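## Task

Take every tube out of the tray and place it in a rack chosen by the dot on its cap: an orange dot goes to the blue rack, a white dot to the green rack. Each tube must be pushed fully down into its slot. A tube touching the floor means failure. The bottles in the tray must finish upright inside it, and the tray must finish resting on the work bench with nothing overhanging its edge. Any number of the robots may work. At the end, open the grippers and move the robots away. A robot that falls or is left leaning means failure, and anything held in place only by a robot at the end does not count.

## Robot and tools

Robots: r1 and r2, identical Hello Robot Stretch 3 units. Each has a two-wheel base (0.33 m long, 0.34 m wide, passive rear omni wheel), a lift on a mast, and a telescoping arm that reaches out to the robot's RIGHT side, ending in a wrist with yaw, pitch and roll and a two-finger gripper. The base cannot slide sideways; to shift the gripper forward or back you drive the base. Turning in place pivots about a point 0.05 m behind the front edge; with the arm in and the wrist folded the sweep radius is 0.28 m, larger if the wrist is unfolded.

Frames: each robot reports in its own base frame: origin on the floor between the drive wheels, x forward, y left, z up. hand_pose is the fingertip meeting point in that frame (with wrist joints at zero its x axis is up, y points back toward the mast, z to the rear). Odometry is the base frame at scene start; it counts wheel turns, so slip appears as travel. Heading is positive to the left. Robots cannot see each other in their state numbers; only images, lidar_m and the depth grids reveal relative position.

execute_actions: argument actions is a list holding zero or one action. An action is an object keyed "r1" and/or "r2". Per robot:
- base: exactly one of translate_m (metres, -1 to 1, relative drive from the base's last reported position, positive forward) or rotate_rad (radians, -3.2 to 3.2, relative turn, positive counter-clockwise seen from above).
- joints: absolute targets by name. lift_m 0 to 1.1 (arm height); arm_m 0 to 0.52 (extension); wrist_yaw_rad -1.345 to 4.42 (0 along the arm, positive toward the robot's front, 3.0 folded over the base); wrist_pitch_rad -1.57 to 0.451 (0 level, negative tips fingers down); wrist_roll_rad -2.911 to 2.911 (0 fingers side by side); gripper_m -0.089 to 0.179 (larger is wider; actual fingertip gap is 0.007 to 0.025 smaller, zero below 0.007); head_pan_rad -3.953 to 1.73 (0 ahead, positive left, -1.57 looks along the arm); head_tilt_rad -1.53 to 0.419 (negative down).
- contact_limits: {"arm_m": effort percent 1 to 100}; the arm motion halts with contact_stop near that effort; it also caps holding force until the next action.
All motions in an action start at once; none runs past 15 s. Anything omitted may keep pushing toward an earlier target. Out-of-range values or unknown keys reject the entire call. cameras: optional list of camera names (r1_head_camera, r1_nav_camera, r1_wrist_camera, r2_head_camera, r2_nav_camera, r2_wrist_camera, or all); omitted or null gives all, [] gives none. An empty actions list just reports state and images. If a result reports a stop, remaining motion calls in that same reply are skipped.

wait: seconds 0 to 10; commands nothing and returns state and images.
zoom_image: camera name and region [x0, y0, x1, y1] in pixels of that camera's latest full image, top-left origin, at most 504 by 504.
finished_scene: scene is the current scene's integer number; irreversible; reports success and gives the next task.

Result lines: base_status and joint_status (done, off_target, contact_stop, time_out, torque_fault); on_its_own covers uncommanded parts, where "held at" is a held target, not the position; joint_positions; hand_pose; motor_effort in percent, positive toward higher joint values, bracket is the peak (readings carry offset and noise; effort outside rest range suggests a load or push); contact_limits (in force, default, max); lidar_m, 12 distances in metres from the base origin in 30-degree sectors, first straight ahead then counter-clockwise (4th left, 7th behind, 10th right), "-" for nothing, plane 0.17 m high, misses clear objects; wrist_depth_mm and head_depth_mm, 7x7 median-depth grids in mm (head grid is sideways); base_odometry, turned_by_wheels, turned_by_imu; base_tilt in degrees (forward/right positive, a few degrees of fixed bias); pictures names image order. Camera calibrations (K, distortion, T_world_to_cam from the carrying robot's base frame) are supplied, accurate to roughly half a degree and a few millimetres.

Speed: base goes fast only with lift_m under 0.30, arm_m under 0.03 and wrist_yaw_rad over 2.54; otherwise 0.10 m/s and 0.63 rad/s.

Gripping: command gripper_m below the object's width to hold; open at least 0.02 beyond the touching value to let go. Neither the reading nor done confirms a grasp. Too hard a squeeze triggers a force reduction and may let things slip; send a new value to regrip.

Things to avoid: any hard press between robots (bases in contact press hard after a few mm more); robot travel differs up to 2.5 cm per metre, so shared loads are risky. Folding or unfolding the wrist only with lift_m 0.32 to 0.95, wrist_pitch_rad -0.4 and roll near 0; with yaw below -0.4 keep pitch at -0.5 or lower. Pushing against rigid things with the gripper above about 0.45 m, repeated pushes after a contact_stop, driving while holding something fixed, or snagging furniture can tip a robot: reverse in small steps, free the gripper, lower lift_m to about 0.2 if still leaning. A stopped arm or lift goes slack until recommanded and loads may sink. Base, wrist and head have no contact stop; wrist servos overloaded for seconds go limp for 10 s. Avoid drops, slips, slams and tubes reaching the floor.

Each tool is called after "Call:" as a command line: name --argument value for each argument, lists and objects as JSON in quotes; but a table of rows of numbers goes row by row, as --pt "numbers of a row", without its own name.

## Session

Call:
execute_actions --actions '[]'

Scene clock: 0.00 s.
r1.base_odometry: x=+0.000 y=+0.000 heading=+0.000 (m, m, rad; r1's odometry frame)
r1.turned_by_wheels: +0.000 (rad since the last result)
r1.turned_by_imu: +0.000 (rad since the last result)
r1.base_tilt: forward=-3.0 right=+1.0 (deg)
r1.lidar_m: 5.39 1.76 1.23 1.16 1.18 1.56 3.26 3.34 3.79 3.57 0.93 1.97
r1.head_depth_mm: 1895 2770 - - - 3445 2313 / 1853 2748 - - - 3553 2343 / 1852 2734 - - - 3545 2359 / 1858 2712 - - - 3564 2344 / 1841 2707 - - - 3647 2381 / 1829 2653 - - - 3641 2401 / 1809 2626 3704 3661 3601 3329 2378
r1.base_status: not commanded
r1.joint_positions: lift_m=+0.343 arm_m=-0.002 wrist_yaw_rad=+2.936 wrist_pitch_rad=-0.344 wrist_roll_rad=+0.006 gripper_m=+0.037 head_pan_rad=+0.013 head_tilt_rad=-0.010
r1.joint_status: not commanded
r1.motor_effort: left_wheel=+0 right_wheel=+0 lift_m=+30 arm_m=+1 wrist_yaw_rad=+0 wrist_pitch_rad=+7 wrist_roll_rad=+1 gripper_m=-1 head_pan_rad=+0 head_tilt_rad=+2 (%)
r1.hand_pose: x=+0.0262 y=+0.0853 z=+0.3723 quat_wxyz=(+0.192, +0.707, +0.049, +0.679) (m; r1's base frame)
r1.wrist_depth_mm: 901 - - - - - - / 979 - - - - - - / - - - - - - - / - - - 954 939 913 890 / 808 798 783 743 768 715 721 / 650 642 - 611 622 596 586 / 552 539 524 526 509 507 499
r2.base_odometry: x=+0.000 y=+0.000 heading=+0.000 (m, m, rad; r2's odometry frame)
r2.turned_by_wheels: +0.000 (rad since the last result)
r2.turned_by_imu: +0.000 (rad since the last result)
r2.base_tilt: forward=+0.3 right=-2.8 (deg)
r2.lidar_m: 1.11 1.08 1.14 1.64 3.57 3.74 3.78 0.97 1.02 1.47 3.46 1.45
r2.head_depth_mm: 1359 1373 1373 1383 1385 1403 1407 / 1278 1279 1287 1296 1305 1311 1314 / 1205 1205 1220 1221 1227 1231 1238 / 1128 1139 1147 1151 1155 1160 1172 / 1073 1076 1086 1090 1092 1098 1100 / 1019 1022 1027 1032 1038 1040 1048 / 972 978 978 981 986 993 1000
r2.base_status: not commanded
r2.joint_positions: lift_m=+0.323 arm_m=-0.002 wrist_yaw_rad=+3.020 wrist_pitch_rad=-0.403 wrist_roll_rad=-0.013 gripper_m=+0.037 head_pan_rad=+0.004 head_tilt_rad=+0.007
r2.joint_status: not commanded
r2.motor_effort: left_wheel=+0 right_wheel=+0 lift_m=+23 arm_m=+0 wrist_yaw_rad=+1 wrist_pitch_rad=+4 wrist_roll_rad=+0 gripper_m=+0 head_pan_rad=+0 head_tilt_rad=+2 (%)
r2.hand_pose: x=+0.0061 y=+0.0817 z=+0.3389 quat_wxyz=(+0.183, +0.695, +0.101, +0.688) (m; r2's base frame)
r2.wrist_depth_mm: - - - - - - 868 / - - - - - - 906 / - - - 997 980 964 895 / 825 817 782 786 783 752 737 / 671 659 - 642 647 635 628 / 558 566 - 558 525 556 531 / 486 496 - - 473 463 455
pictures: r1_head_camera (sideways: a quarter turn clockwise sets it upright), r1_nav_camera (sideways: a quarter turn counterclockwise sets it upright), r1_wrist_camera, r2_head_camera (sideways: a quarter turn clockwise sets it upright), r2_nav_camera (sideways: a quarter turn counterclockwise sets it upright), r2_wrist_camera
Images, in order (width x height): r1_head_camera 896x504, r1_nav_camera 672x504, r1_wrist_camera 644x364, r2_head_camera 896x504, r2_nav_camera 672x504, r2_wrist_camera 644x364.

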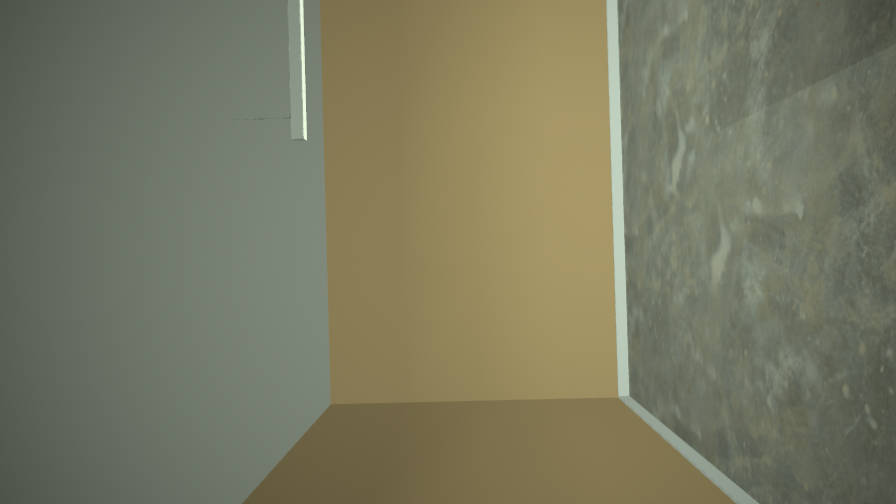

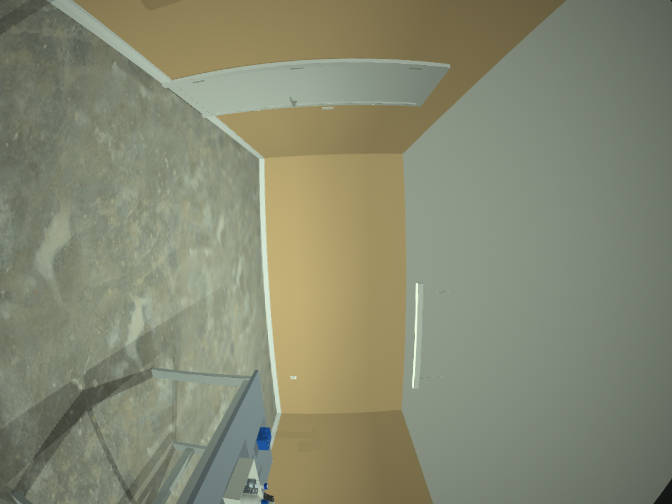

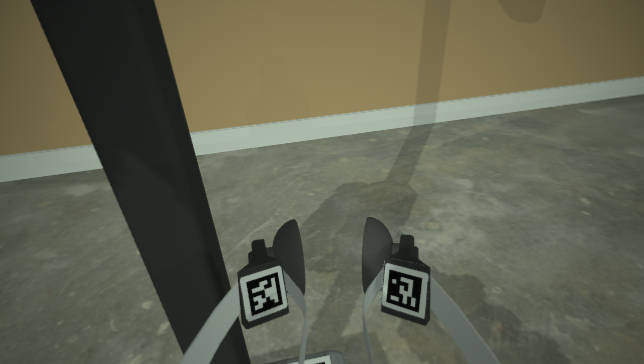

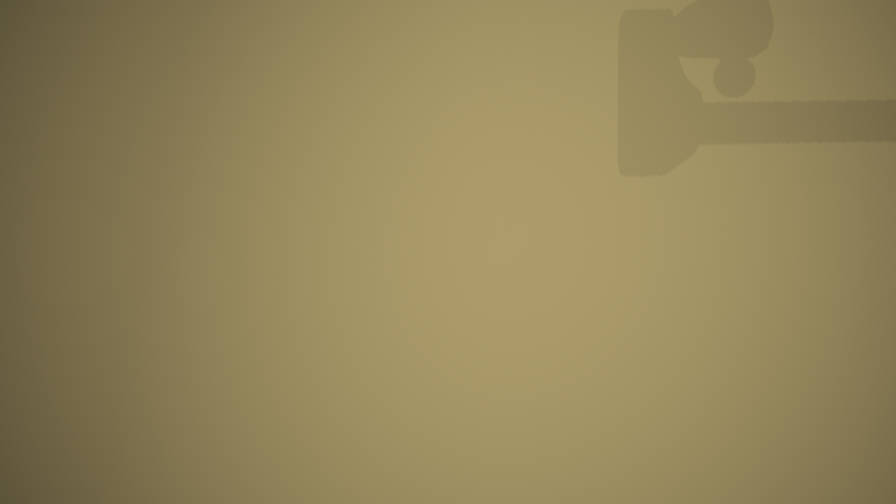

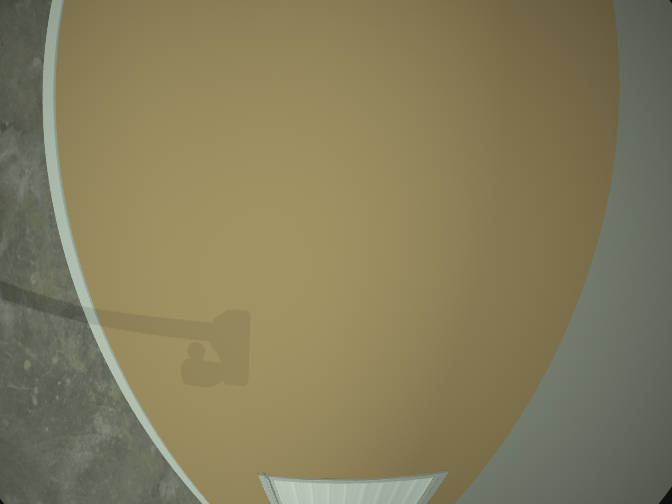

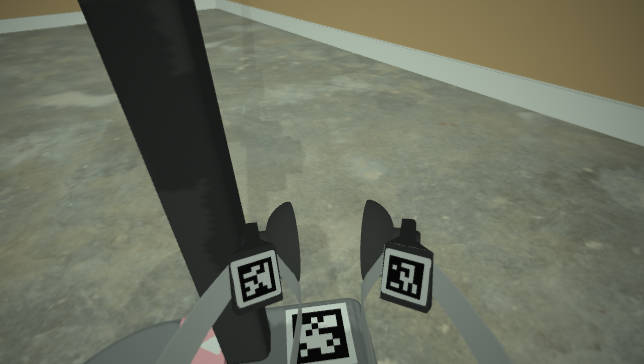

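Call:
execute_actions --actions '[{"r1":{"joints":{"head_pan_rad":-0.9,"head_tilt_rad":-0.5}},"r2":{"joints":{"head_pan_rad":-2.2,"head_tilt_rad":-0.5}}}]' --cameras '["r1_head_camera","r1_nav_camera","r2_head_camera","r2_nav_camera"]'

Scene clock: 8.97 s.
r1.base_odometry: x=+0.000 y=+0.000 heading=+0.000 (m, m, rad; r1's odometry frame)
r1.turned_by_wheels: +0.000 (rad since the last result)
r1.turned_by_imu: -0.001 (rad since the last result)
r1.base_tilt: forward=-3.1 right=+1.1 (deg)
r1.lidar_m: 5.38 1.76 1.22 1.16 1.19 1.56 3.26 3.34 3.76 3.56 0.93 1.97
r1.head_depth_mm: 3188 3327 3562 1235 1899 1592 1325 / 3315 3553 3773 1181 1111 1529 1312 / 3579 3912 3904 1188 2012 1623 1342 / 3756 - 1750 1279 2090 1634 1343 / - - 1744 1385 2099 1632 1354 / - - 2046 2492 2124 1656 1365 / - - 1943 2648 2129 1667 1360
r1.base_status: not commanded
r1.joint_positions: lift_m=+0.343 arm_m=-0.002 wrist_yaw_rad=+2.936 wrist_pitch_rad=-0.344 wrist_roll_rad=+0.006 gripper_m=+0.037 head_pan_rad=-0.893 head_tilt_rad=-0.493
r1.joint_status: all done
r1.motor_effort: left_wheel=+0(1) right_wheel=+0(0) lift_m=+29(29) arm_m=+1(1) wrist_yaw_rad=+0(0) wrist_pitch_rad=+7(7) wrist_roll_rad=+1(0) gripper_m=+0(0) head_pan_rad=-3(29) head_tilt_rad=-3(26) (%)
r1.hand_pose: x=+0.0262 y=+0.0853 z=+0.3723 quat_wxyz=(+0.192, +0.707, +0.049, +0.679) (m; r1's base frame)
r1.wrist_depth_mm: 913 - - - - - - / 963 - - - - - - / - - - - - - - / - - - 976 950 930 900 / 808 800 802 739 766 724 703 / 640 640 - 615 621 594 583 / 553 538 519 528 506 510 497
r2.base_odometry: x=+0.000 y=+0.000 heading=+0.000 (m, m, rad; r2's odometry frame)
r2.turned_by_wheels: +0.000 (rad since the last result)
r2.turned_by_imu: -0.001 (rad since the last result)
r2.base_tilt: forward=+0.3 right=-2.8 (deg)
r2.lidar_m: 1.11 1.08 1.14 1.64 3.58 3.75 3.76 0.97 1.02 1.47 3.43 1.45
r2.head_depth_mm: 2940 3178 1523 1187 1801 1488 1233 / 3122 3312 1537 1107 1788 1371 1237 / 3252 3518 1553 1201 1868 1424 1243 / 3499 3818 1463 2188 1881 1486 1242 / 3574 - 1356 2186 1869 1495 1240 / 3732 - 1439 2306 1753 1496 1245 / - - 1597 2401 1827 1504 1248
r2.base_status: not commanded
r2.joint_positions: lift_m=+0.323 arm_m=-0.002 wrist_yaw_rad=+3.020 wrist_pitch_rad=-0.403 wrist_roll_rad=-0.013 gripper_m=+0.037 head_pan_rad=-2.193 head_tilt_rad=-0.494
r2.joint_status: all done
r2.motor_effort: left_wheel=+0(1) right_wheel=+0(0) lift_m=+23(23) arm_m=+0(0) wrist_yaw_rad=+0(0) wrist_pitch_rad=+4(4) wrist_roll_rad=+0(0) gripper_m=+0(1) head_pan_rad=-2(28) head_tilt_rad=-4(43) (%)
r2.hand_pose: x=+0.0061 y=+0.0817 z=+0.3389 quat_wxyz=(+0.183, +0.695, +0.101, +0.688) (m; r2's base frame)
r2.wrist_depth_mm: - - - - - - 866 / - - - - - - 905 / - - - - 971 964 893 / 818 825 802 802 792 766 737 / 665 666 - 659 653 622 609 / 552 563 - 546 524 529 524 / 488 510 - - 470 465 458
pictures: r1_head_camera (sideways: a quarter turn clockwise sets it upright), r1_nav_camera (sideways: a quarter turn counterclockwise sets it upright), r2_head_camera (sideways: a quarter turn clockwise sets it upright), r2_nav_camera (sideways: a quarter turn counterclockwise sets it upright)
camera_calibration (this result's frames):
r1_head_camera: T_world_to_cam=[[-0.263235, 0.363696, -0.89355, 1.18526], [0.763802, 0.644375, 0.0372643, -0.0425878], [0.589334, -0.672686, -0.447414, 0.536075], [0, 0, 0, 1]] pos_world=[0.0286026, -0.0430215, 1.30052]
r1_nav_camera: T_world_to_cam=[[0.263107, -0.407366, 0.874544, -1.09501], [-0.809749, -0.586041, -0.0293672, 0.0970803], [0.524482, -0.700435, -0.484056, 0.590512], [0, 0, 0, 1]] pos_world=[0.0570026, 0.0244373, 1.24633]
r2_head_camera: T_world_to_cam=[[0.29752, 0.381696, -0.875094, 1.15912], [0.806153, -0.591488, 0.0160881, -0.0232451], [-0.511467, -0.710247, -0.483685, 0.585919], [0, 0, 0, 1]] pos_world=[-0.0264444, -0.0400331, 1.29811]
r2_nav_camera: T_world_to_cam=[[-0.251666, -0.395408, 0.883355, -1.11074], [-0.842401, 0.53885, 0.00120224, 0.0522492], [-0.476471, -0.743837, -0.468702, 0.568828], [0, 0, 0, 1]] pos_world=[0.035509, -0.0442357, 1.24773]
Images, in order (width x height): r1_head_camera 896x504, r1_nav_camera 672x504, r2_head_camera 896x504, r2_nav_camera 672x504.

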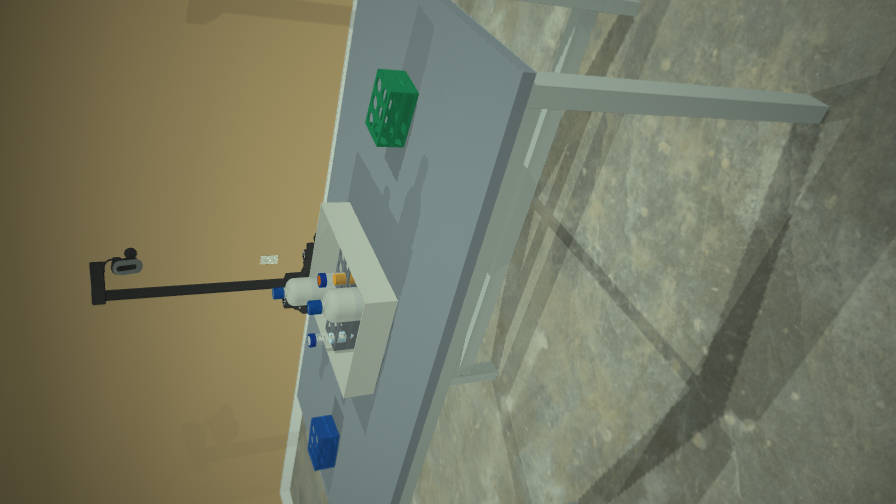

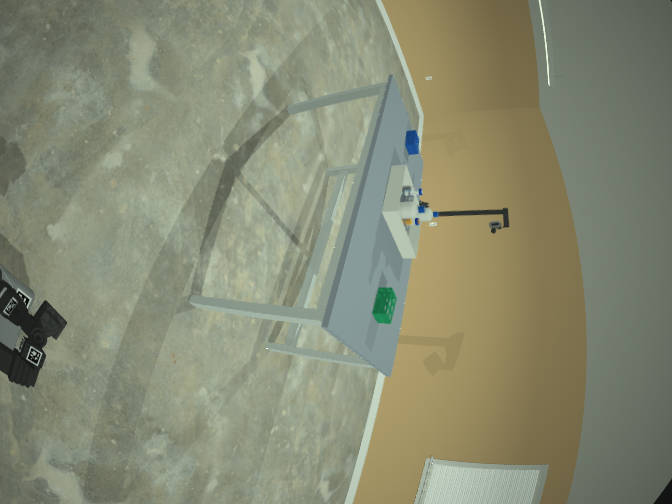

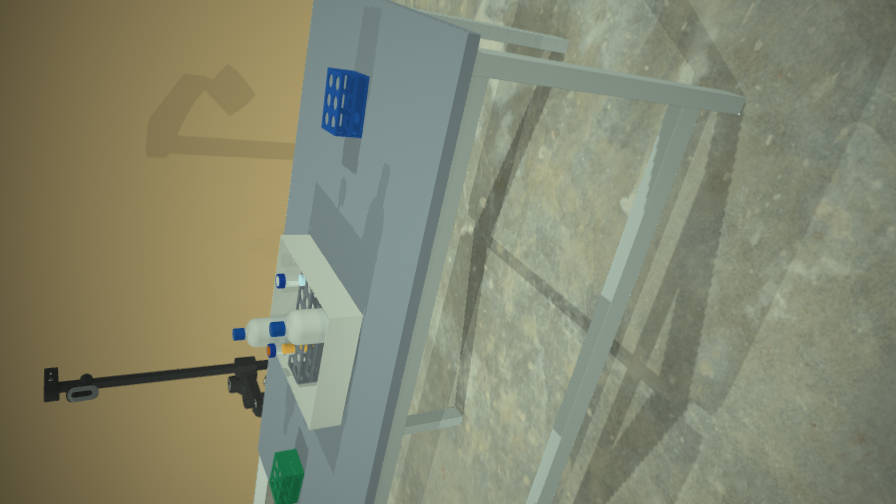

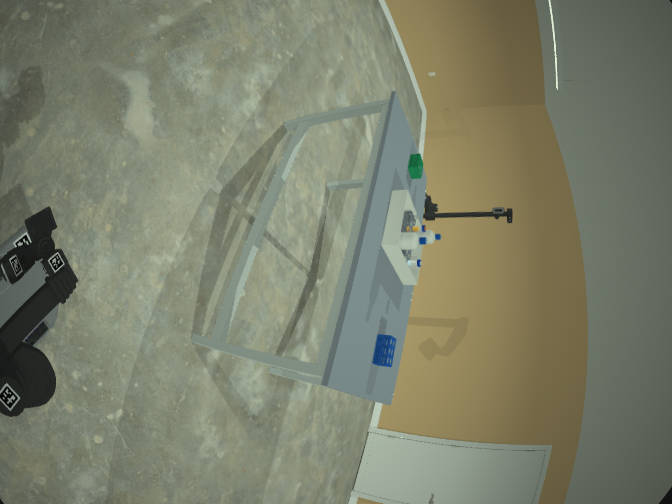

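Call:
execute_actions --actions '[{"r1":{"base":{"rotate_rad":-0.31},"joints":{"lift_m":0.28,"head_pan_rad":-1.57,"head_tilt_rad":-0.7}},"r2":{"base":{"rotate_rad":-1.65},"joints":{"lift_m":0.28,"head_pan_rad":-1.57,"head_tilt_rad":-0.7}}}]' --cameras '[]'

Call:
execute_actions --actions '[{"r1":{"base":{"translate_m":1.0}},"r2":{"base":{"translate_m":1.0}}}]' --cameras '[]'

Call:
execute_actions --actions '[{"r1":{"base":{"translate_m":0.25},"joints":{"lift_m":0.65,"wrist_pitch_rad":-0.4}},"r2":{"base":{"translate_m":0.26},"joints":{"lift_m":0.65}}}]' --cameras '[]'

Call:
execute_actions --actions '[{"r1":{"base":{"rotate_rad":0.38},"joints":{"lift_m":0.92}},"r2":{"base":{"rotate_rad":0.49},"joints":{"lift_m":0.92}}}]' --cameras '["r1_nav_camera","r2_nav_camera"]'

Call:
execute_actions --actions '[{"r1":{"joints":{"wrist_yaw_rad":0,"gripper_m":0.09}},"r2":{"joints":{"wrist_yaw_rad":0,"gripper_m":0.09}}}]'

Scene clock: 24.53 s.
r1.base_odometry: x=+0.000 y=+0.000 heading=-0.310 (m, m, rad; r1's odometry frame)
r1.turned_by_wheels: -0.310 (rad since the last result)
r1.turned_by_imu: -0.314 (rad since the last result)
r1.base_tilt: forward=-3.0 right=+1.0 (deg)
r1.lidar_m: 1.97 2.83 1.45 1.17 1.16 1.27 1.99 3.26 3.59 3.61 0.93 0.94
r1.head_depth_mm: 3717 3865 2663 2027 1630 1387 1193 / 3511 3815 2711 2062 1641 1390 1192 / 3442 3590 2750 2057 1655 1398 1207 / 3293 3526 2782 2084 1677 1416 1209 / 3165 3481 2816 2122 1693 1407 1212 / 3078 3386 2824 2138 1712 1423 1221 / 2960 3273 2902 2153 1721 1436 1225
r1.base_status: done
r1.joint_positions: lift_m=+0.280 arm_m=-0.002 wrist_yaw_rad=+2.936 wrist_pitch_rad=-0.346 wrist_roll_rad=+0.006 gripper_m=+0.037 head_pan_rad=-1.563 head_tilt_rad=-0.692
r1.joint_status: all done
r1.motor_effort: left_wheel=+3(11) right_wheel=-3(9) lift_m=+24(22) arm_m=+1(1) wrist_yaw_rad=+0(0) wrist_pitch_rad=+8(8) wrist_roll_rad=+1(1) gripper_m=+0(1) head_pan_rad=-3(27) head_tilt_rad=-3(18) (%)
r1.hand_pose: x=+0.0262 y=+0.0852 z=+0.3095 quat_wxyz=(+0.193, +0.707, +0.049, +0.678) (m; r1's base frame)
r1.wrist_depth_mm: 817 - - - - - - / 873 - - - - - - / 917 - - - - - - / 925 - 872 832 821 797 771 / 705 689 685 657 656 623 608 / 574 554 - 547 545 518 510 / 478 485 - - 441 444 434
r2.base_odometry: x=+0.000 y=+0.000 heading=-1.650 (m, m, rad; r2's odometry frame)
r2.turned_by_wheels: -1.650 (rad since the last result)
r2.turned_by_imu: -1.640 (rad since the last result)
r2.base_tilt: forward=+0.4 right=-2.7 (deg)
r2.lidar_m: 1.34 4.58 1.57 1.13 1.09 1.11 1.50 3.53 3.64 3.88 0.97 1.00
r2.head_depth_mm: 3710 3311 2427 1867 1537 1302 1133 / - 3318 2392 1888 1536 1308 1136 / - 3356 2430 1901 1546 1309 1131 / 3691 3341 2442 1887 1552 1313 1140 / 3468 3394 2405 1895 1552 1315 1142 / 3251 3476 2420 1897 1559 1323 1145 / 3057 3262 2477 1904 1563 1326 1146
r2.base_status: done
r2.joint_positions: lift_m=+0.280 arm_m=-0.002 wrist_yaw_rad=+3.020 wrist_pitch_rad=-0.404 wrist_roll_rad=-0.013 gripper_m=+0.037 head_pan_rad=-1.577 head_tilt_rad=-0.692
r2.joint_status: all done
r2.motor_effort: left_wheel=+4(12) right_wheel=-2(6) lift_m=+20(23) arm_m=+0(0) wrist_yaw_rad=+0(1) wrist_pitch_rad=+5(5) wrist_roll_rad=+0(0) gripper_m=-2(0) head_pan_rad=+2(24) head_tilt_rad=-6(31) (%)
r2.hand_pose: x=+0.0061 y=+0.0816 z=+0.2959 quat_wxyz=(+0.183, +0.695, +0.101, +0.688) (m; r2's base frame)
r2.wrist_depth_mm: 817 - - - - - - / 869 - - - - - - / 880 939 929 914 882 849 843 / 743 752 717 711 706 709 671 / 613 606 - 578 589 567 557 / 507 524 - - 476 487 474 / 453 - - - 425 413 416
pictures: none
No camera images: the call's "cameras" was empty. Leave "cameras" out to get every camera's image.

Scene clock: 29.63 s.
r1.base_odometry: x=+0.952 y=-0.305 heading=-0.310 (m, m, rad; r1's odometry frame)
r1.turned_by_wheels: +0.000 (rad since the last result)
r1.turned_by_imu: +0.000 (rad since the last result)
r1.base_tilt: forward=-3.0 right=+1.0 (deg)
r1.lidar_m: 0.98 3.75 1.89 1.53 1.52 1.67 2.60 4.19 0.74 1.16 1.15 1.26
r1.head_depth_mm: 3275 3622 2699 838 1555 1247 1193 / 3164 3484 1121 842 1540 1384 1191 / 3063 3403 1032 852 753 1395 1196 / 2904 3278 1145 860 734 1405 1207 / 2879 3166 1159 869 714 1398 1203 / 2737 3048 1175 878 702 1390 1219 / 2644 2877 1184 756 709 1363 1234
r1.base_status: done
r1.joint_positions: lift_m=+0.280 arm_m=-0.002 wrist_yaw_rad=+2.936 wrist_pitch_rad=-0.346 wrist_roll_rad=+0.006 gripper_m=+0.037 head_pan_rad=-1.563 head_tilt_rad=-0.692
r1.joint_status: not commanded
r1.motor_effort: left_wheel=+3(12) right_wheel=-3(8) lift_m=+24(23) arm_m=+1(1) wrist_yaw_rad=+0(0) wrist_pitch_rad=+8(8) wrist_roll_rad=+1(1) gripper_m=+0(0) head_pan_rad=-2(2) head_tilt_rad=-3(3) (%)
r1.hand_pose: x=+0.0262 y=+0.0852 z=+0.3094 quat_wxyz=(+0.193, +0.707, +0.049, +0.678) (m; r1's base frame)
r1.wrist_depth_mm: - - - - - - - / - - - - - - - / - - - - - - - / 936 - 866 851 818 805 782 / 712 679 700 667 661 624 614 / 563 553 - 532 542 516 515 / 482 478 - - 437 440 440
r2.base_odometry: x=-0.079 y=-0.997 heading=-1.650 (m, m, rad; r2's odometry frame)
r2.turned_by_wheels: +0.000 (rad since the last result)
r2.turned_by_imu: +0.004 (rad since the last result)
r2.base_tilt: forward=+0.4 right=-2.8 (deg)
r2.lidar_m: 0.62 4.40 2.31 1.67 1.61 1.65 2.24 4.41 0.65 0.47 0.45 0.46
r2.head_depth_mm: 3846 3315 2398 933 1423 1301 1139 / 3577 3334 993 831 1551 1288 1136 / 3355 3358 985 777 1518 1254 1133 / 3157 3304 960 779 1444 1316 1145 / 2973 3146 1006 784 677 1322 1096 / 2775 3077 1006 783 643 1314 1097 / 2647 2914 1008 674 643 1269 1143
r2.base_status: done
r2.joint_positions: lift_m=+0.280 arm_m=-0.002 wrist_yaw_rad=+3.020 wrist_pitch_rad=-0.405 wrist_roll_rad=-0.013 gripper_m=+0.037 head_pan_rad=-1.577 head_tilt_rad=-0.692
r2.joint_status: not commanded
r2.motor_effort: left_wheel=+2(11) right_wheel=-1(4) lift_m=+20(20) arm_m=+0(0) wrist_yaw_rad=+0(0) wrist_pitch_rad=+5(5) wrist_roll_rad=+0(0) gripper_m=+0(0) head_pan_rad=+2(3) head_tilt_rad=-4(4) (%)
r2.hand_pose: x=+0.0061 y=+0.0816 z=+0.2958 quat_wxyz=(+0.184, +0.695, +0.101, +0.688) (m; r2's base frame)
r2.wrist_depth_mm: - - - - - - - / - - - - - - - / 960 960 923 900 884 856 841 / 763 738 738 720 693 683 677 / 605 614 - 587 596 565 560 / 517 520 - - 471 482 479 / 460 - - - 425 413 418
pictures: none
No camera images: the call's "cameras" was empty. Leave "cameras" out to get every camera's image.

Scene clock: 33.83 s.
r1.base_odometry: x=+1.191 y=-0.381 heading=-0.310 (m, m, rad; r1's odometry frame)
r1.turned_by_wheels: +0.000 (rad since the last result)
r1.turned_by_imu: +0.000 (rad since the last result)
r1.base_tilt: forward=-3.0 right=+1.1 (deg)
r1.lidar_m: 0.73 3.95 1.97 1.62 1.61 1.77 2.75 4.42 0.88 1.07 1.06 0.75
r1.head_depth_mm: 3201 3523 1006 839 715 1384 1182 / 3067 3386 1122 846 682 1374 1195 / 2945 3301 1135 851 685 1363 1197 / 2882 3197 1153 740 692 1330 1202 / 2775 3006 1059 835 698 627 1213 / 2664 1429 1280 842 702 613 1216 / 2604 2826 933 822 696 589 1225
r1.base_status: done
r1.joint_positions: lift_m=+0.650 arm_m=-0.002 wrist_yaw_rad=+2.936 wrist_pitch_rad=-0.416 wrist_roll_rad=+0.006 gripper_m=+0.037 head_pan_rad=-1.563 head_tilt_rad=-0.692
r1.joint_status: all done
r1.motor_effort: left_wheel=+2(14) right_wheel=-3(9) lift_m=+36(34) arm_m=+1(1) wrist_yaw_rad=+0(1) wrist_pitch_rad=+7(8) wrist_roll_rad=+0(1) gripper_m=+0(0) head_pan_rad=-3(2) head_tilt_rad=-3(4) (%)
r1.hand_pose: x=+0.0245 y=+0.0771 z=+0.6629 quat_wxyz=(+0.217, +0.705, +0.074, +0.671) (m; r1's base frame)
r1.wrist_depth_mm: - - - - - - - / - - - - - - - / - - - - - - - / - - - - - - - / - - - - - - - / - 939 - 922 930 911 877 / 839 822 - 812 791 778 765
r2.base_odometry: x=-0.099 y=-1.256 heading=-1.650 (m, m, rad; r2's odometry frame)
r2.turned_by_wheels: +0.000 (rad since the last result)
r2.turned_by_imu: +0.001 (rad since the last result)
r2.base_tilt: forward=+0.3 right=-2.7 (deg)
r2.lidar_m: 0.44 4.16 2.50 1.80 1.75 1.79 2.43 4.62 0.45 0.33 0.31 0.32
r2.head_depth_mm: 3699 3314 956 774 1427 1248 1160 / 3492 3283 967 776 667 1315 1180 / 3191 3391 1001 731 637 1278 1117 / 2958 3277 1005 672 638 1233 1186 / 2808 3054 936 761 639 554 1156 / 2690 2944 924 750 615 542 1122 / 2544 2751 1011 728 626 543 500
r2.base_status: done
r2.joint_positions: lift_m=+0.650 arm_m=-0.002 wrist_yaw_rad=+3.020 wrist_pitch_rad=-0.405 wrist_roll_rad=-0.013 gripper_m=+0.037 head_pan_rad=-1.577 head_tilt_rad=-0.692
r2.joint_status: all done
r2.motor_effort: left_wheel=+3(12) right_wheel=-1(5) lift_m=+26(25) arm_m=+0(0) wrist_yaw_rad=+1(1) wrist_pitch_rad=+5(5) wrist_roll_rad=+0(0) gripper_m=+0(0) head_pan_rad=+3(3) head_tilt_rad=-5(5) (%)
r2.hand_pose: x=+0.0061 y=+0.0815 z=+0.6654 quat_wxyz=(+0.184, +0.695, +0.101, +0.687) (m; r2's base frame)
r2.wrist_depth_mm: - - - - - - - / - - - - - - - / - - - - - - - / - - - - - - - / - - - - - - - / 985 986 - 941 913 905 928 / 856 830 - 798 817 788 791
pictures: none
No camera images: the call's "cameras" was empty. Leave "cameras" out to get every camera's image.

Scene clock: 37.13 s.
r1.base_odometry: x=+1.191 y=-0.381 heading=+0.070 (m, m, rad; r1's odometry frame)
r1.turned_by_wheels: +0.380 (rad since the last result)
r1.turned_by_imu: +0.384 (rad since the last result)
r1.base_tilt: forward=-3.0 right=+1.1 (deg)
r1.lidar_m: 4.27 2.23 1.66 1.61 1.68 2.32 4.42 0.88 1.10 1.06 1.10 0.74
r1.head_depth_mm: 2554 2930 1100 695 705 - - / 1241 2865 1027 839 680 - - / 2621 2981 1029 849 686 - - / 2713 2992 1007 829 691 - - / 2705 2988 1161 872 698 626 1149 / 2701 3001 1181 876 704 1329 1218 / 2701 3060 1202 886 708 1333 1231
r1.base_status: done
r1.joint_positions: lift_m=+0.920 arm_m=-0.002 wrist_yaw_rad=+2.936 wrist_pitch_rad=-0.417 wrist_roll_rad=+0.006 gripper_m=+0.037 head_pan_rad=-1.563 head_tilt_rad=-0.692
r1.joint_status: all done
r1.motor_effort: left_wheel=-3(8) right_wheel=+3(6) lift_m=+35(39) arm_m=+1(1) wrist_yaw_rad=+0(0) wrist_pitch_rad=+8(8) wrist_roll_rad=+0(1) gripper_m=+0(0) head_pan_rad=-2(2) head_tilt_rad=-3(3) (%)
r1.hand_pose: x=+0.0245 y=+0.0770 z=+0.9326 quat_wxyz=(+0.217, +0.705, +0.074, +0.671) (m; r1's base frame)
r1.wrist_depth_mm: - - - - - - - / - - - - - - - / - - - - - - - / - - - - - - - / - - - - - - - / - - - - - - - / - - - - - - -
r2.base_odometry: x=-0.099 y=-1.256 heading=-1.160 (m, m, rad; r2's odometry frame)
r2.turned_by_wheels: +0.490 (rad since the last result)
r2.turned_by_imu: +0.489 (rad since the last result)
r2.base_tilt: forward=+0.3 right=-2.7 (deg)
r2.lidar_m: 4.18 2.57 1.82 1.73 1.78 2.36 4.60 0.47 0.33 0.31 0.32 0.43
r2.head_depth_mm: 2591 2899 911 746 - - 1072 / 2523 2899 923 748 628 - 1132 / 1362 2881 822 753 637 - - / 2598 2861 962 780 656 - 1110 / 2512 2835 1009 783 667 - 1120 / 2531 2828 1007 788 641 556 1146 / 2483 2817 1017 763 645 543 1141
r2.base_status: done
r2.joint_positions: lift_m=+0.920 arm_m=-0.002 wrist_yaw_rad=+3.020 wrist_pitch_rad=-0.405 wrist_roll_rad=-0.013 gripper_m=+0.037 head_pan_rad=-1.577 head_tilt_rad=-0.692
r2.joint_status: all done
r2.motor_effort: left_wheel=-2(6) right_wheel=+2(6) lift_m=+26(28) arm_m=+0(0) wrist_yaw_rad=+1(1) wrist_pitch_rad=+5(5) wrist_roll_rad=+0(0) gripper_m=+1(0) head_pan_rad=+2(2) head_tilt_rad=-5(6) (%)
r2.hand_pose: x=+0.0061 y=+0.0815 z=+0.9354 quat_wxyz=(+0.184, +0.695, +0.101, +0.687) (m; r2's base frame)
r2.wrist_depth_mm: - - - - - - - / - - - - - - - / - - - - - - - / - - - - - - - / - - - - - - - / - - - - - - - / - - - - - - -
pictures: r1_nav_camera (sideways: a quarter turn counterclockwise sets it upright), r2_nav_camera (sideways: a quarter turn counterclockwise sets it upright)
camera_calibration (this result's frames):
r1_nav_camera: T_world_to_cam=[[-0.0456612, -0.645666, 0.762253, -0.946726], [-0.998643, 0.0486255, -0.0186334, 0.0842521], [-0.025034, -0.76207, -0.64701, 0.805867], [0, 0, 0, 1]] pos_world=[0.0610832, -0.00123901, 1.24462]
r2_nav_camera: T_world_to_cam=[[0.0220916, -0.632819, 0.773984, -0.969809], [-0.998892, -0.0461565, -0.00922713, 0.0667806], [0.0415635, -0.772923, -0.633138, 0.779602], [0, 0, 0, 1]] pos_world=[0.0557282, -0.00805948, 1.24483]
Images, in order (width x height): r1_nav_camera 672x504, r2_nav_camera 672x504.

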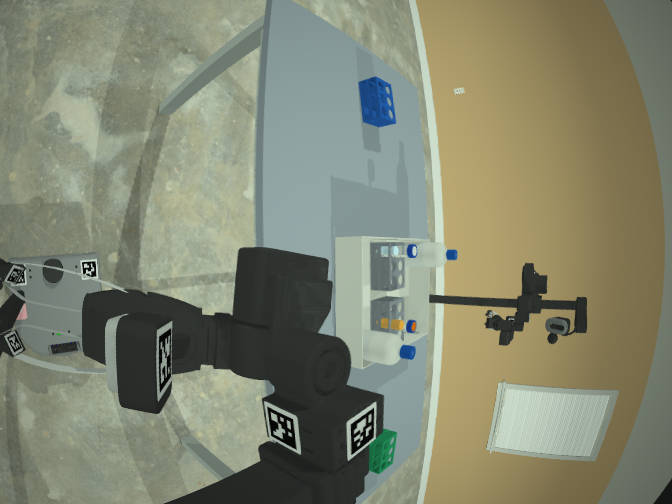

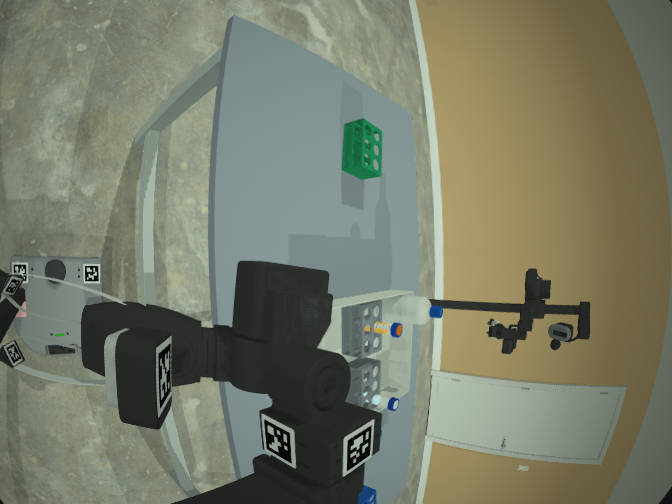

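Scene clock: 39.67 s.
r1.base_odometry: x=+1.191 y=-0.381 heading=+0.070 (m, m, rad; r1's odometry frame)
r1.turned_by_wheels: +0.000 (rad since the last result)
r1.turned_by_imu: +0.000 (rad since the last result)
r1.base_tilt: forward=-3.1 right=+1.0 (deg)
r1.lidar_m: 4.27 2.23 1.66 1.61 1.68 2.32 4.42 0.88 1.10 1.06 1.10 0.74
r1.head_depth_mm: 2581 2932 1092 697 704 - - / 1231 2894 1027 843 700 - - / 2674 3015 1029 848 - - - / 2732 3009 1011 829 732 1307 1209 / 2683 3017 1159 872 698 1322 1207 / 2664 3028 1180 882 702 1325 1226 / 2697 3003 1198 889 711 1335 1232
r1.base_status: not commanded
r1.joint_positions: lift_m=+0.920 arm_m=-0.002 wrist_yaw_rad=+0.002 wrist_pitch_rad=-0.417 wrist_roll_rad=+0.006 gripper_m=+0.090 head_pan_rad=-1.563 head_tilt_rad=-0.692
r1.joint_status: all done
r1.motor_effort: left_wheel=-3(3) right_wheel=+3(3) lift_m=+36(36) arm_m=+1(1) wrist_yaw_rad=-1(1) wrist_pitch_rad=+8(8) wrist_roll_rad=+1(1) gripper_m=+0(88) head_pan_rad=-2(3) head_tilt_rad=-3(3) (%)
r1.hand_pose: x=-0.0212 y=-0.3674 z=+0.9326 quat_wxyz=(+0.690, +0.147, -0.693, -0.147) (m; r1's base frame)
r1.wrist_depth_mm: - - - - - - - / - - - 846 - - - / - 735 703 588 562 392 626 / 550 552 543 426 415 409 483 / 444 438 436 422 426 404 395 / 365 367 354 351 345 338 334 / 314 311 304 301 297 291 289
r2.base_odometry: x=-0.099 y=-1.256 heading=-1.160 (m, m, rad; r2's odometry frame)
r2.turned_by_wheels: +0.000 (rad since the last result)
r2.turned_by_imu: +0.000 (rad since the last result)
r2.base_tilt: forward=+0.3 right=-2.8 (deg)
r2.lidar_m: 4.18 2.58 1.83 1.73 1.78 2.36 4.62 0.47 0.33 0.31 0.32 0.43
r2.head_depth_mm: 2582 2882 913 747 - - - / 2514 2855 923 750 628 - - / 1294 2848 816 758 - - - / 2549 2920 961 781 - 543 1128 / 2538 2845 1005 782 641 554 1136 / 2491 2865 1006 784 641 541 1143 / 2475 2812 1012 763 645 544 1140
r2.base_status: not commanded
r2.joint_positions: lift_m=+0.920 arm_m=-0.002 wrist_yaw_rad=+0.002 wrist_pitch_rad=-0.405 wrist_roll_rad=-0.013 gripper_m=+0.090 head_pan_rad=-1.577 head_tilt_rad=-0.692
r2.joint_status: all done
r2.motor_effort: left_wheel=-2(2) right_wheel=+2(2) lift_m=+26(26) arm_m=+0(0) wrist_yaw_rad=-1(0) wrist_pitch_rad=+5(5) wrist_roll_rad=+0(0) gripper_m=+0(82) head_pan_rad=+3(3) head_tilt_rad=-5(5) (%)
r2.hand_pose: x=-0.0210 y=-0.3688 z=+0.9354 quat_wxyz=(+0.697, +0.144, -0.688, -0.141) (m; r2's base frame)
r2.wrist_depth_mm: - - - - - - - / - - - - - - 803 / 737 653 652 599 502 483 596 / 461 471 495 472 439 447 295 / 428 418 428 401 394 395 296 / 356 356 346 346 320 316 314 / 308 305 301 297 297 290 290
pictures: r1_head_camera (sideways: a quarter turn clockwise sets it upright), r1_nav_camera (sideways: a quarter turn counterclockwise sets it upright), r1_wrist_camera, r2_head_camera (sideways: a quarter turn clockwise sets it upright), r2_nav_camera (sideways: a quarter turn counterclockwise sets it upright), r2_wrist_camera
camera_calibration (this result's frames):
r1_head_camera: T_world_to_cam=[[0.0183963, 0.61594, -0.787578, 1.04536], [0.998902, 0.0226148, 0.0410188, -0.0488998], [0.0430761, -0.787468, -0.614848, 0.757251], [0, 0, 0, 1]] pos_world=[-0.00300406, -0.0464616, 1.2909]
r1_nav_camera: T_world_to_cam=[[-0.0456612, -0.645666, 0.762253, -0.946726], [-0.998643, 0.0486256, -0.0186334, 0.0842521], [-0.0250341, -0.76207, -0.64701, 0.805867], [0, 0, 0, 1]] pos_world=[0.0610832, -0.00123902, 1.24462]
r1_wrist_camera: T_world_to_cam=[[-0.99838, 0.000035447, -0.0568936, 0.0446467], [0.0481255, 0.533889, -0.844184, 1.02589], [0.0303449, -0.845554, -0.533026, 0.352064], [0, 0, 0, 1]] pos_world=[-0.0154804, -0.250024, 1.05624]
r2_head_camera: T_world_to_cam=[[0.0232454, 0.646192, -0.76282, 1.01441], [0.999709, -0.0199028, 0.0136043, -0.0211884], [-0.00639126, -0.762915, -0.646467, 0.794617], [0, 0, 0, 1]] pos_world=[0.00268031, -0.0497029, 1.2878]
r2_nav_camera: T_world_to_cam=[[0.0220915, -0.632819, 0.773984, -0.969809], [-0.998892, -0.0461564, -0.00922713, 0.0667806], [0.0415634, -0.772923, -0.633138, 0.779602], [0, 0, 0, 1]] pos_world=[0.0557282, -0.00805949, 1.24483]
r2_wrist_camera: T_world_to_cam=[[-0.999903, -0.0100066, -0.00972546, -0.0116951], [0.00237997, 0.564452, -0.825462, 1.01159], [0.0137497, -0.825405, -0.564374, 0.388993], [0, 0, 0, 1]] pos_world=[-0.0194501, -0.250035, 1.05445]
Images, in order (width x height): r1_head_camera 896x504, r1_nav_camera 672x504, r1_wrist_camera 644x364, r2_head_camera 896x504, r2_nav_camera 672x504, r2_wrist_camera 644x364.

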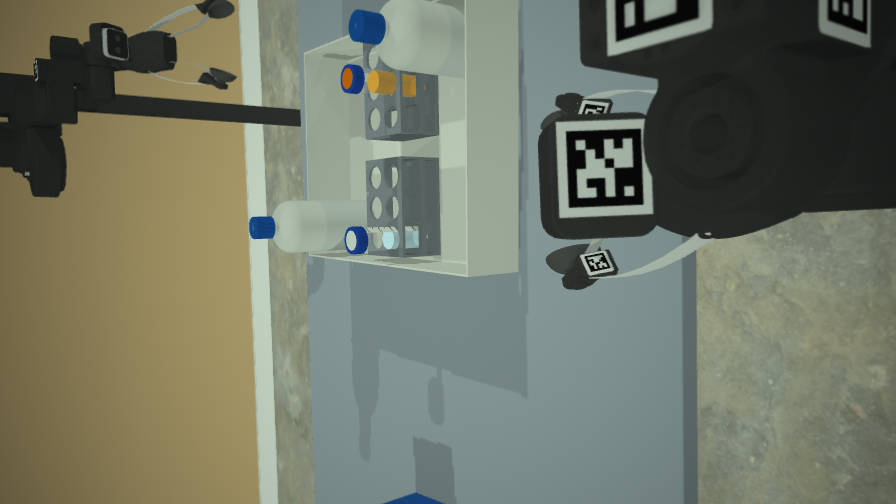

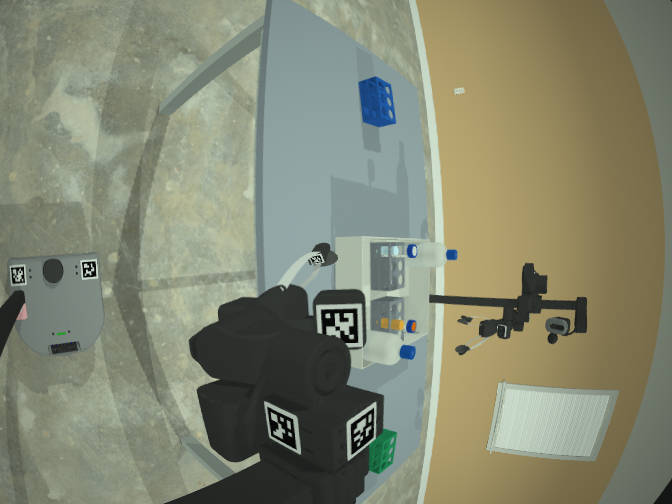

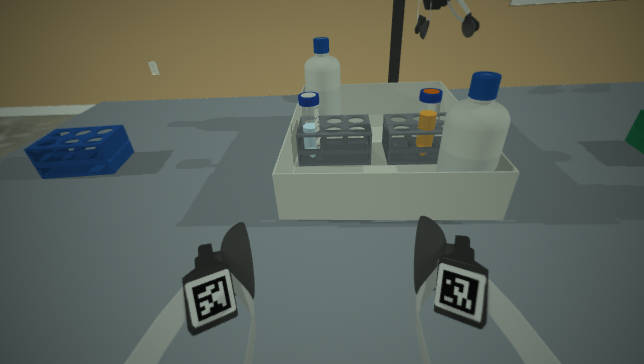

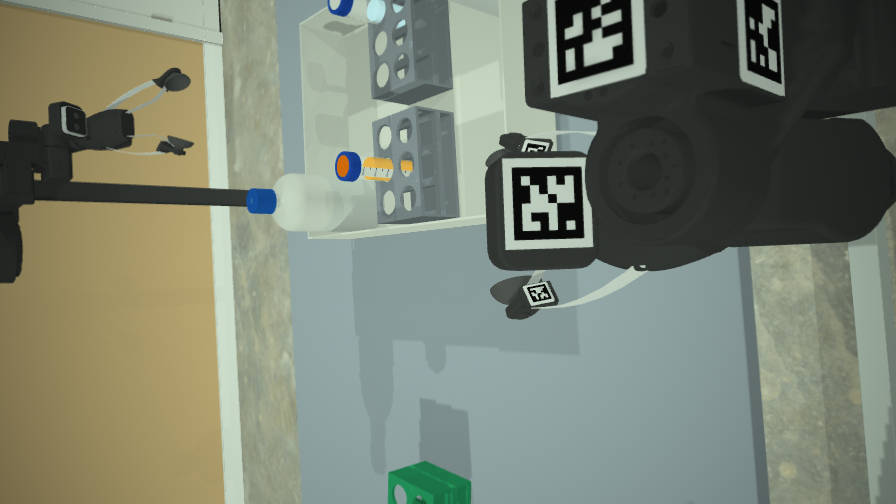

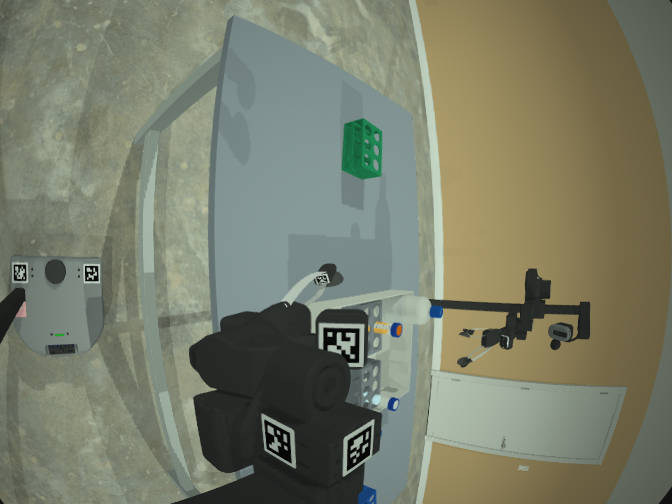

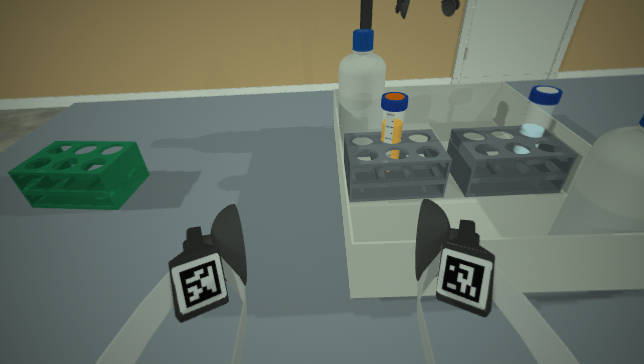

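Call:
execute_actions --actions '[{"r1":{"base":{"translate_m":0.037},"joints":{"arm_m":0.26,"gripper_m":0.075}},"r2":{"base":{"translate_m":-0.09},"joints":{"arm_m":0.2,"gripper_m":0.075}}}]' --cameras '["r1_wrist_camera","r2_wrist_camera","r1_head_camera"]'

Scene clock: 49.20 s.
r1.base_odometry: x=+1.227 y=-0.378 heading=+0.070 (m, m, rad; r1's odometry frame)
r1.turned_by_wheels: +0.000 (rad since the last result)
r1.turned_by_imu: -0.001 (rad since the last result)
r1.base_tilt: forward=-3.0 right=+1.0 (deg)
r1.lidar_m: 4.22 2.23 1.66 1.61 1.68 2.32 4.46 0.91 1.10 1.06 1.11 0.71
r1.head_depth_mm: 2638 2965 - 725 676 1297 1188 / 939 2938 - 719 679 1289 1194 / 1248 2989 - 731 688 1299 1203 / 2700 3014 1151 836 688 1314 1207 / 2678 3008 1166 866 696 1315 1212 / 2690 2996 1180 877 704 1331 1220 / 2704 3039 1189 870 707 1331 1226
r1.base_status: done
r1.joint_positions: lift_m=+0.920 arm_m=+0.260 wrist_yaw_rad=+0.000 wrist_pitch_rad=-0.417 wrist_roll_rad=+0.006 gripper_m=+0.075 head_pan_rad=-1.563 head_tilt_rad=-0.692
r1.joint_status: all done
r1.motor_effort: left_wheel=-3(7) right_wheel=+3(9) lift_m=+35(36) arm_m=+4(3) wrist_yaw_rad=+0(1) wrist_pitch_rad=+8(8) wrist_roll_rad=+1(1) gripper_m=+0(64) head_pan_rad=-2(2) head_tilt_rad=-3(3) (%)
r1.hand_pose: x=-0.0215 y=-0.6292 z=+0.9326 quat_wxyz=(+0.690, +0.146, -0.694, -0.147) (m; r1's base frame)
r1.wrist_depth_mm: - - - - - 406 - / - - - - - - - / - - - 435 659 577 624 / 558 541 530 446 502 462 480 / 407 434 438 376 351 316 322 / 367 364 365 336 330 321 315 / 313 310 298 288 290 288 224
r2.base_odometry: x=-0.135 y=-1.174 heading=-1.160 (m, m, rad; r2's odometry frame)
r2.turned_by_wheels: +0.000 (rad since the last result)
r2.turned_by_imu: -0.001 (rad since the last result)
r2.base_tilt: forward=+0.2 right=-2.8 (deg)
r2.lidar_m: 4.26 2.58 1.82 1.73 1.78 2.35 4.52 0.47 0.33 0.32 0.33 0.43
r2.head_depth_mm: 2597 2881 - - 626 561 1093 / 2457 2851 - 681 621 562 1072 / 868 2838 - 717 620 564 1135 / 2470 2857 806 732 622 554 1142 / 2544 2847 1006 762 640 555 1134 / 2522 2852 1006 785 641 557 1140 / 2511 2829 1015 786 647 543 1140
r2.base_status: done
r2.joint_positions: lift_m=+0.920 arm_m=+0.200 wrist_yaw_rad=+0.001 wrist_pitch_rad=-0.405 wrist_roll_rad=-0.013 gripper_m=+0.075 head_pan_rad=-1.577 head_tilt_rad=-0.692
r2.joint_status: all done
r2.motor_effort: left_wheel=-2(8) right_wheel=+2(2) lift_m=+26(26) arm_m=+3(3) wrist_yaw_rad=+0(1) wrist_pitch_rad=+5(5) wrist_roll_rad=+0(0) gripper_m=+0(57) head_pan_rad=+2(2) head_tilt_rad=-6(4) (%)
r2.hand_pose: x=-0.0214 y=-0.5706 z=+0.9354 quat_wxyz=(+0.697, +0.144, -0.688, -0.141) (m; r2's base frame)
r2.wrist_depth_mm: - - - - - - - / - - - - - - - / - - - 346 626 607 597 / 522 511 505 366 458 440 453 / 423 414 412 317 407 308 362 / 356 357 280 282 285 279 261 / 310 305 285 287 285 277 273
pictures: r1_head_camera (sideways: a quarter turn clockwise sets it upright), r1_wrist_camera, r2_wrist_camera
camera_calibration (this result's frames):
r1_head_camera: T_world_to_cam=[[0.0184279, 0.615939, -0.787578, 1.04536], [0.998904, 0.0225636, 0.0410188, -0.0488998], [0.0430357, -0.78747, -0.614848, 0.757252], [0, 0, 0, 1]] pos_world=[-0.00300644, -0.0464611, 1.2909]
r1_wrist_camera: T_world_to_cam=[[-0.998379, 0.00137383, -0.0568936, 0.0451976], [0.0488412, 0.533824, -0.844184, 1.16564], [0.0292114, -0.845594, -0.533026, 0.130672], [0, 0, 0, 1]] pos_world=[-0.0156241, -0.511815, 1.05624]
r2_wrist_camera: T_world_to_cam=[[-0.999916, -0.00853733, -0.00972544, -0.0132081], [0.00320937, 0.564448, -0.825462, 1.12549], [0.0125368, -0.825424, -0.564374, 0.222426], [0, 0, 0, 1]] pos_world=[-0.0196076, -0.451798, 1.05445]
Images, in order (width x height): r1_head_camera 896x504, r1_wrist_camera 644x364, r2_wrist_camera 644x364.

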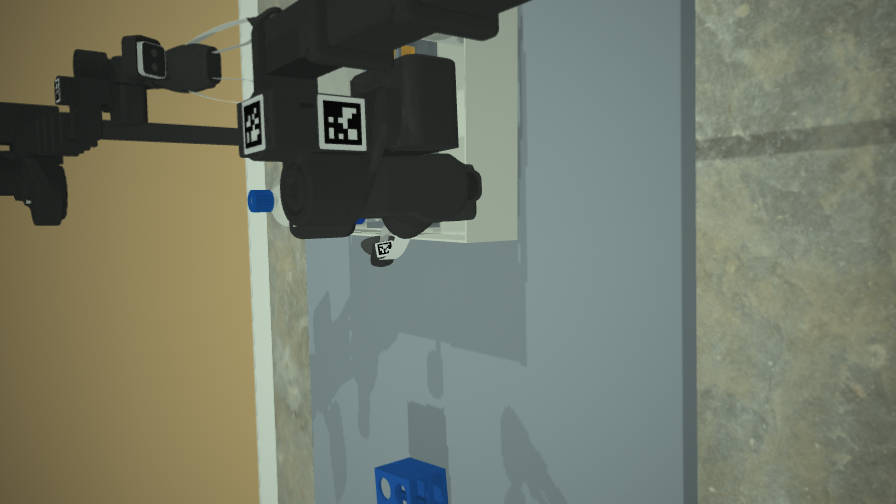

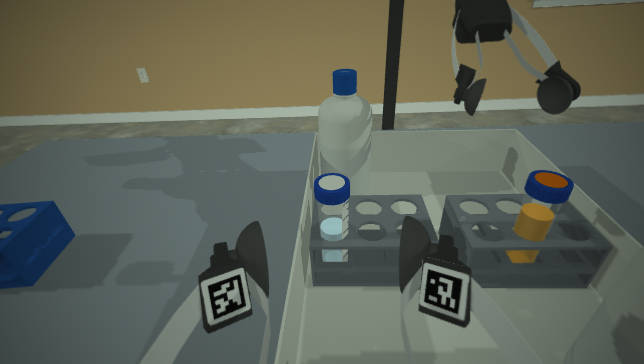

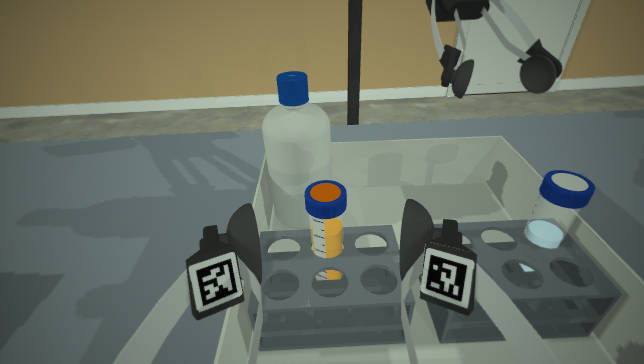

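Call:
execute_actions --actions '[{"r1":{"joints":{"arm_m":0.38,"lift_m":0.89,"gripper_m":0.065}},"r2":{"joints":{"arm_m":0.29,"lift_m":0.885,"gripper_m":0.065}}}]' --cameras '["r1_wrist_camera","r2_wrist_camera"]'

Scene clock: 57.77 s.
r1.base_odometry: x=+1.227 y=-0.378 heading=+0.070 (m, m, rad; r1's odometry frame)
r1.turned_by_wheels: +0.000 (rad since the last result)
r1.turned_by_imu: -0.001 (rad since the last result)
r1.base_tilt: forward=-3.0 right=+1.1 (deg)
r1.lidar_m: 4.21 2.22 1.66 1.61 1.68 2.32 4.46 0.91 1.09 1.06 1.11 0.70
r1.head_depth_mm: 2718 2826 2053 - 673 1291 1185 / 1249 908 - 840 683 1298 1188 / 1259 2994 - 744 685 1299 1195 / 2724 3019 1148 833 693 1318 1210 / 2670 3060 1163 867 696 1328 1206 / 2666 2990 1184 877 702 1327 1212 / 2700 3041 1184 879 707 1333 1229
r1.base_status: not commanded
r1.joint_positions: lift_m=+0.890 arm_m=+0.380 wrist_yaw_rad=+0.000 wrist_pitch_rad=-0.417 wrist_roll_rad=+0.006 gripper_m=+0.065 head_pan_rad=-1.563 head_tilt_rad=-0.692
r1.joint_status: all done
r1.motor_effort: left_wheel=-3(3) right_wheel=+3(3) lift_m=+22(38) arm_m=+4(3) wrist_yaw_rad=+0(1) wrist_pitch_rad=+8(8) wrist_roll_rad=+0(0) gripper_m=+0(50) head_pan_rad=-2(2) head_tilt_rad=-3(3) (%)
r1.hand_pose: x=-0.0215 y=-0.7492 z=+0.9032 quat_wxyz=(+0.690, +0.146, -0.694, -0.147) (m; r1's base frame)
r1.wrist_depth_mm: - - - - - - 243 / - - - - - - 228 / - - - 307 - - 531 / 505 487 475 331 392 392 198 / 399 392 399 346 367 356 171 / 328 322 332 221 281 246 230 / 281 279 265 206 241 214 196
r2.base_odometry: x=-0.135 y=-1.174 heading=-1.160 (m, m, rad; r2's odometry frame)
r2.turned_by_wheels: +0.000 (rad since the last result)
r2.turned_by_imu: -0.001 (rad since the last result)
r2.base_tilt: forward=+0.4 right=-2.8 (deg)
r2.lidar_m: 4.26 2.57 1.82 1.73 1.78 2.35 4.54 0.47 0.33 0.32 0.33 0.43
r2.head_depth_mm: 2609 2914 1028 - - 562 1089 / 2492 784 - 746 624 563 1070 / 1315 2922 - 749 622 565 1129 / 2532 2857 800 753 624 551 1145 / 2544 2859 972 762 639 553 1142 / 2525 2862 1007 787 643 554 1146 / 2501 2835 1010 786 643 544 1144
r2.base_status: not commanded
r2.joint_positions: lift_m=+0.885 arm_m=+0.290 wrist_yaw_rad=+0.001 wrist_pitch_rad=-0.405 wrist_roll_rad=-0.013 gripper_m=+0.065 head_pan_rad=-1.577 head_tilt_rad=-0.692
r2.joint_status: all done
r2.motor_effort: left_wheel=-2(2) right_wheel=+2(2) lift_m=+20(27) arm_m=+3(3) wrist_yaw_rad=+0(0) wrist_pitch_rad=+5(5) wrist_roll_rad=+0(0) gripper_m=+0(44) head_pan_rad=+2(2) head_tilt_rad=-5(5) (%)
r2.hand_pose: x=-0.0214 y=-0.6606 z=+0.9007 quat_wxyz=(+0.697, +0.144, -0.688, -0.141) (m; r2's base frame)
r2.wrist_depth_mm: - - - - - 290 232 / - - - - - - - / - - 538 260 540 535 464 / 463 448 410 269 357 360 175 / 370 361 364 271 357 343 277 / 313 312 - 191 266 234 227 / 269 268 200 196 211 204 194
pictures: r1_wrist_camera, r2_wrist_camera
camera_calibration (this result's frames):
r1_wrist_camera: T_world_to_cam=[[-0.998379, 0.00139621, -0.0568936, 0.0437015], [0.0488531, 0.533827, -0.844181, 1.20488], [0.0291927, -0.845593, -0.53303, 0.0135309], [0, 0, 0, 1]] pos_world=[-0.0156265, -0.631818, 1.02684]
r2_wrist_camera: T_world_to_cam=[[-0.999916, -0.00853501, -0.00972547, -0.0143125], [0.0032107, 0.564449, -0.825462, 1.14768], [0.0125349, -0.825424, -0.564374, 0.12858], [0, 0, 0, 1]] pos_world=[-0.0196079, -0.541797, 1.0198]
Images, in order (width x height): r1_wrist_camera 644x364, r2_wrist_camera 644x364.

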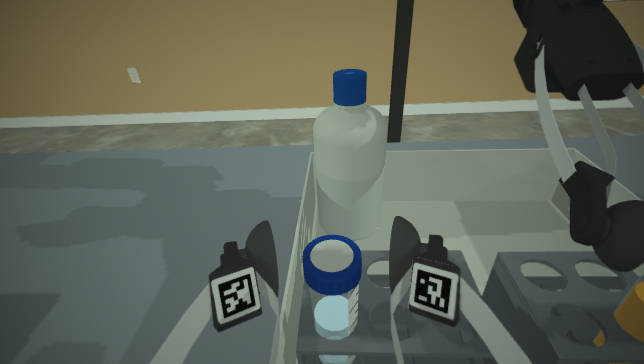

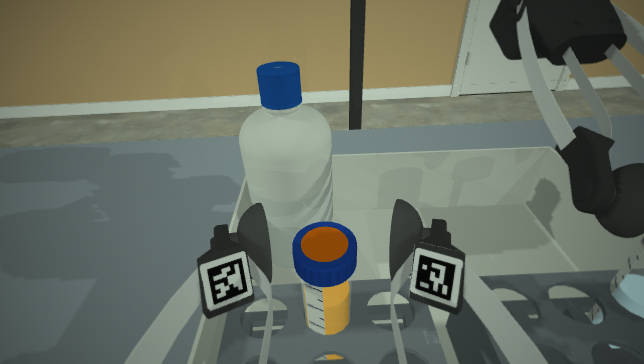

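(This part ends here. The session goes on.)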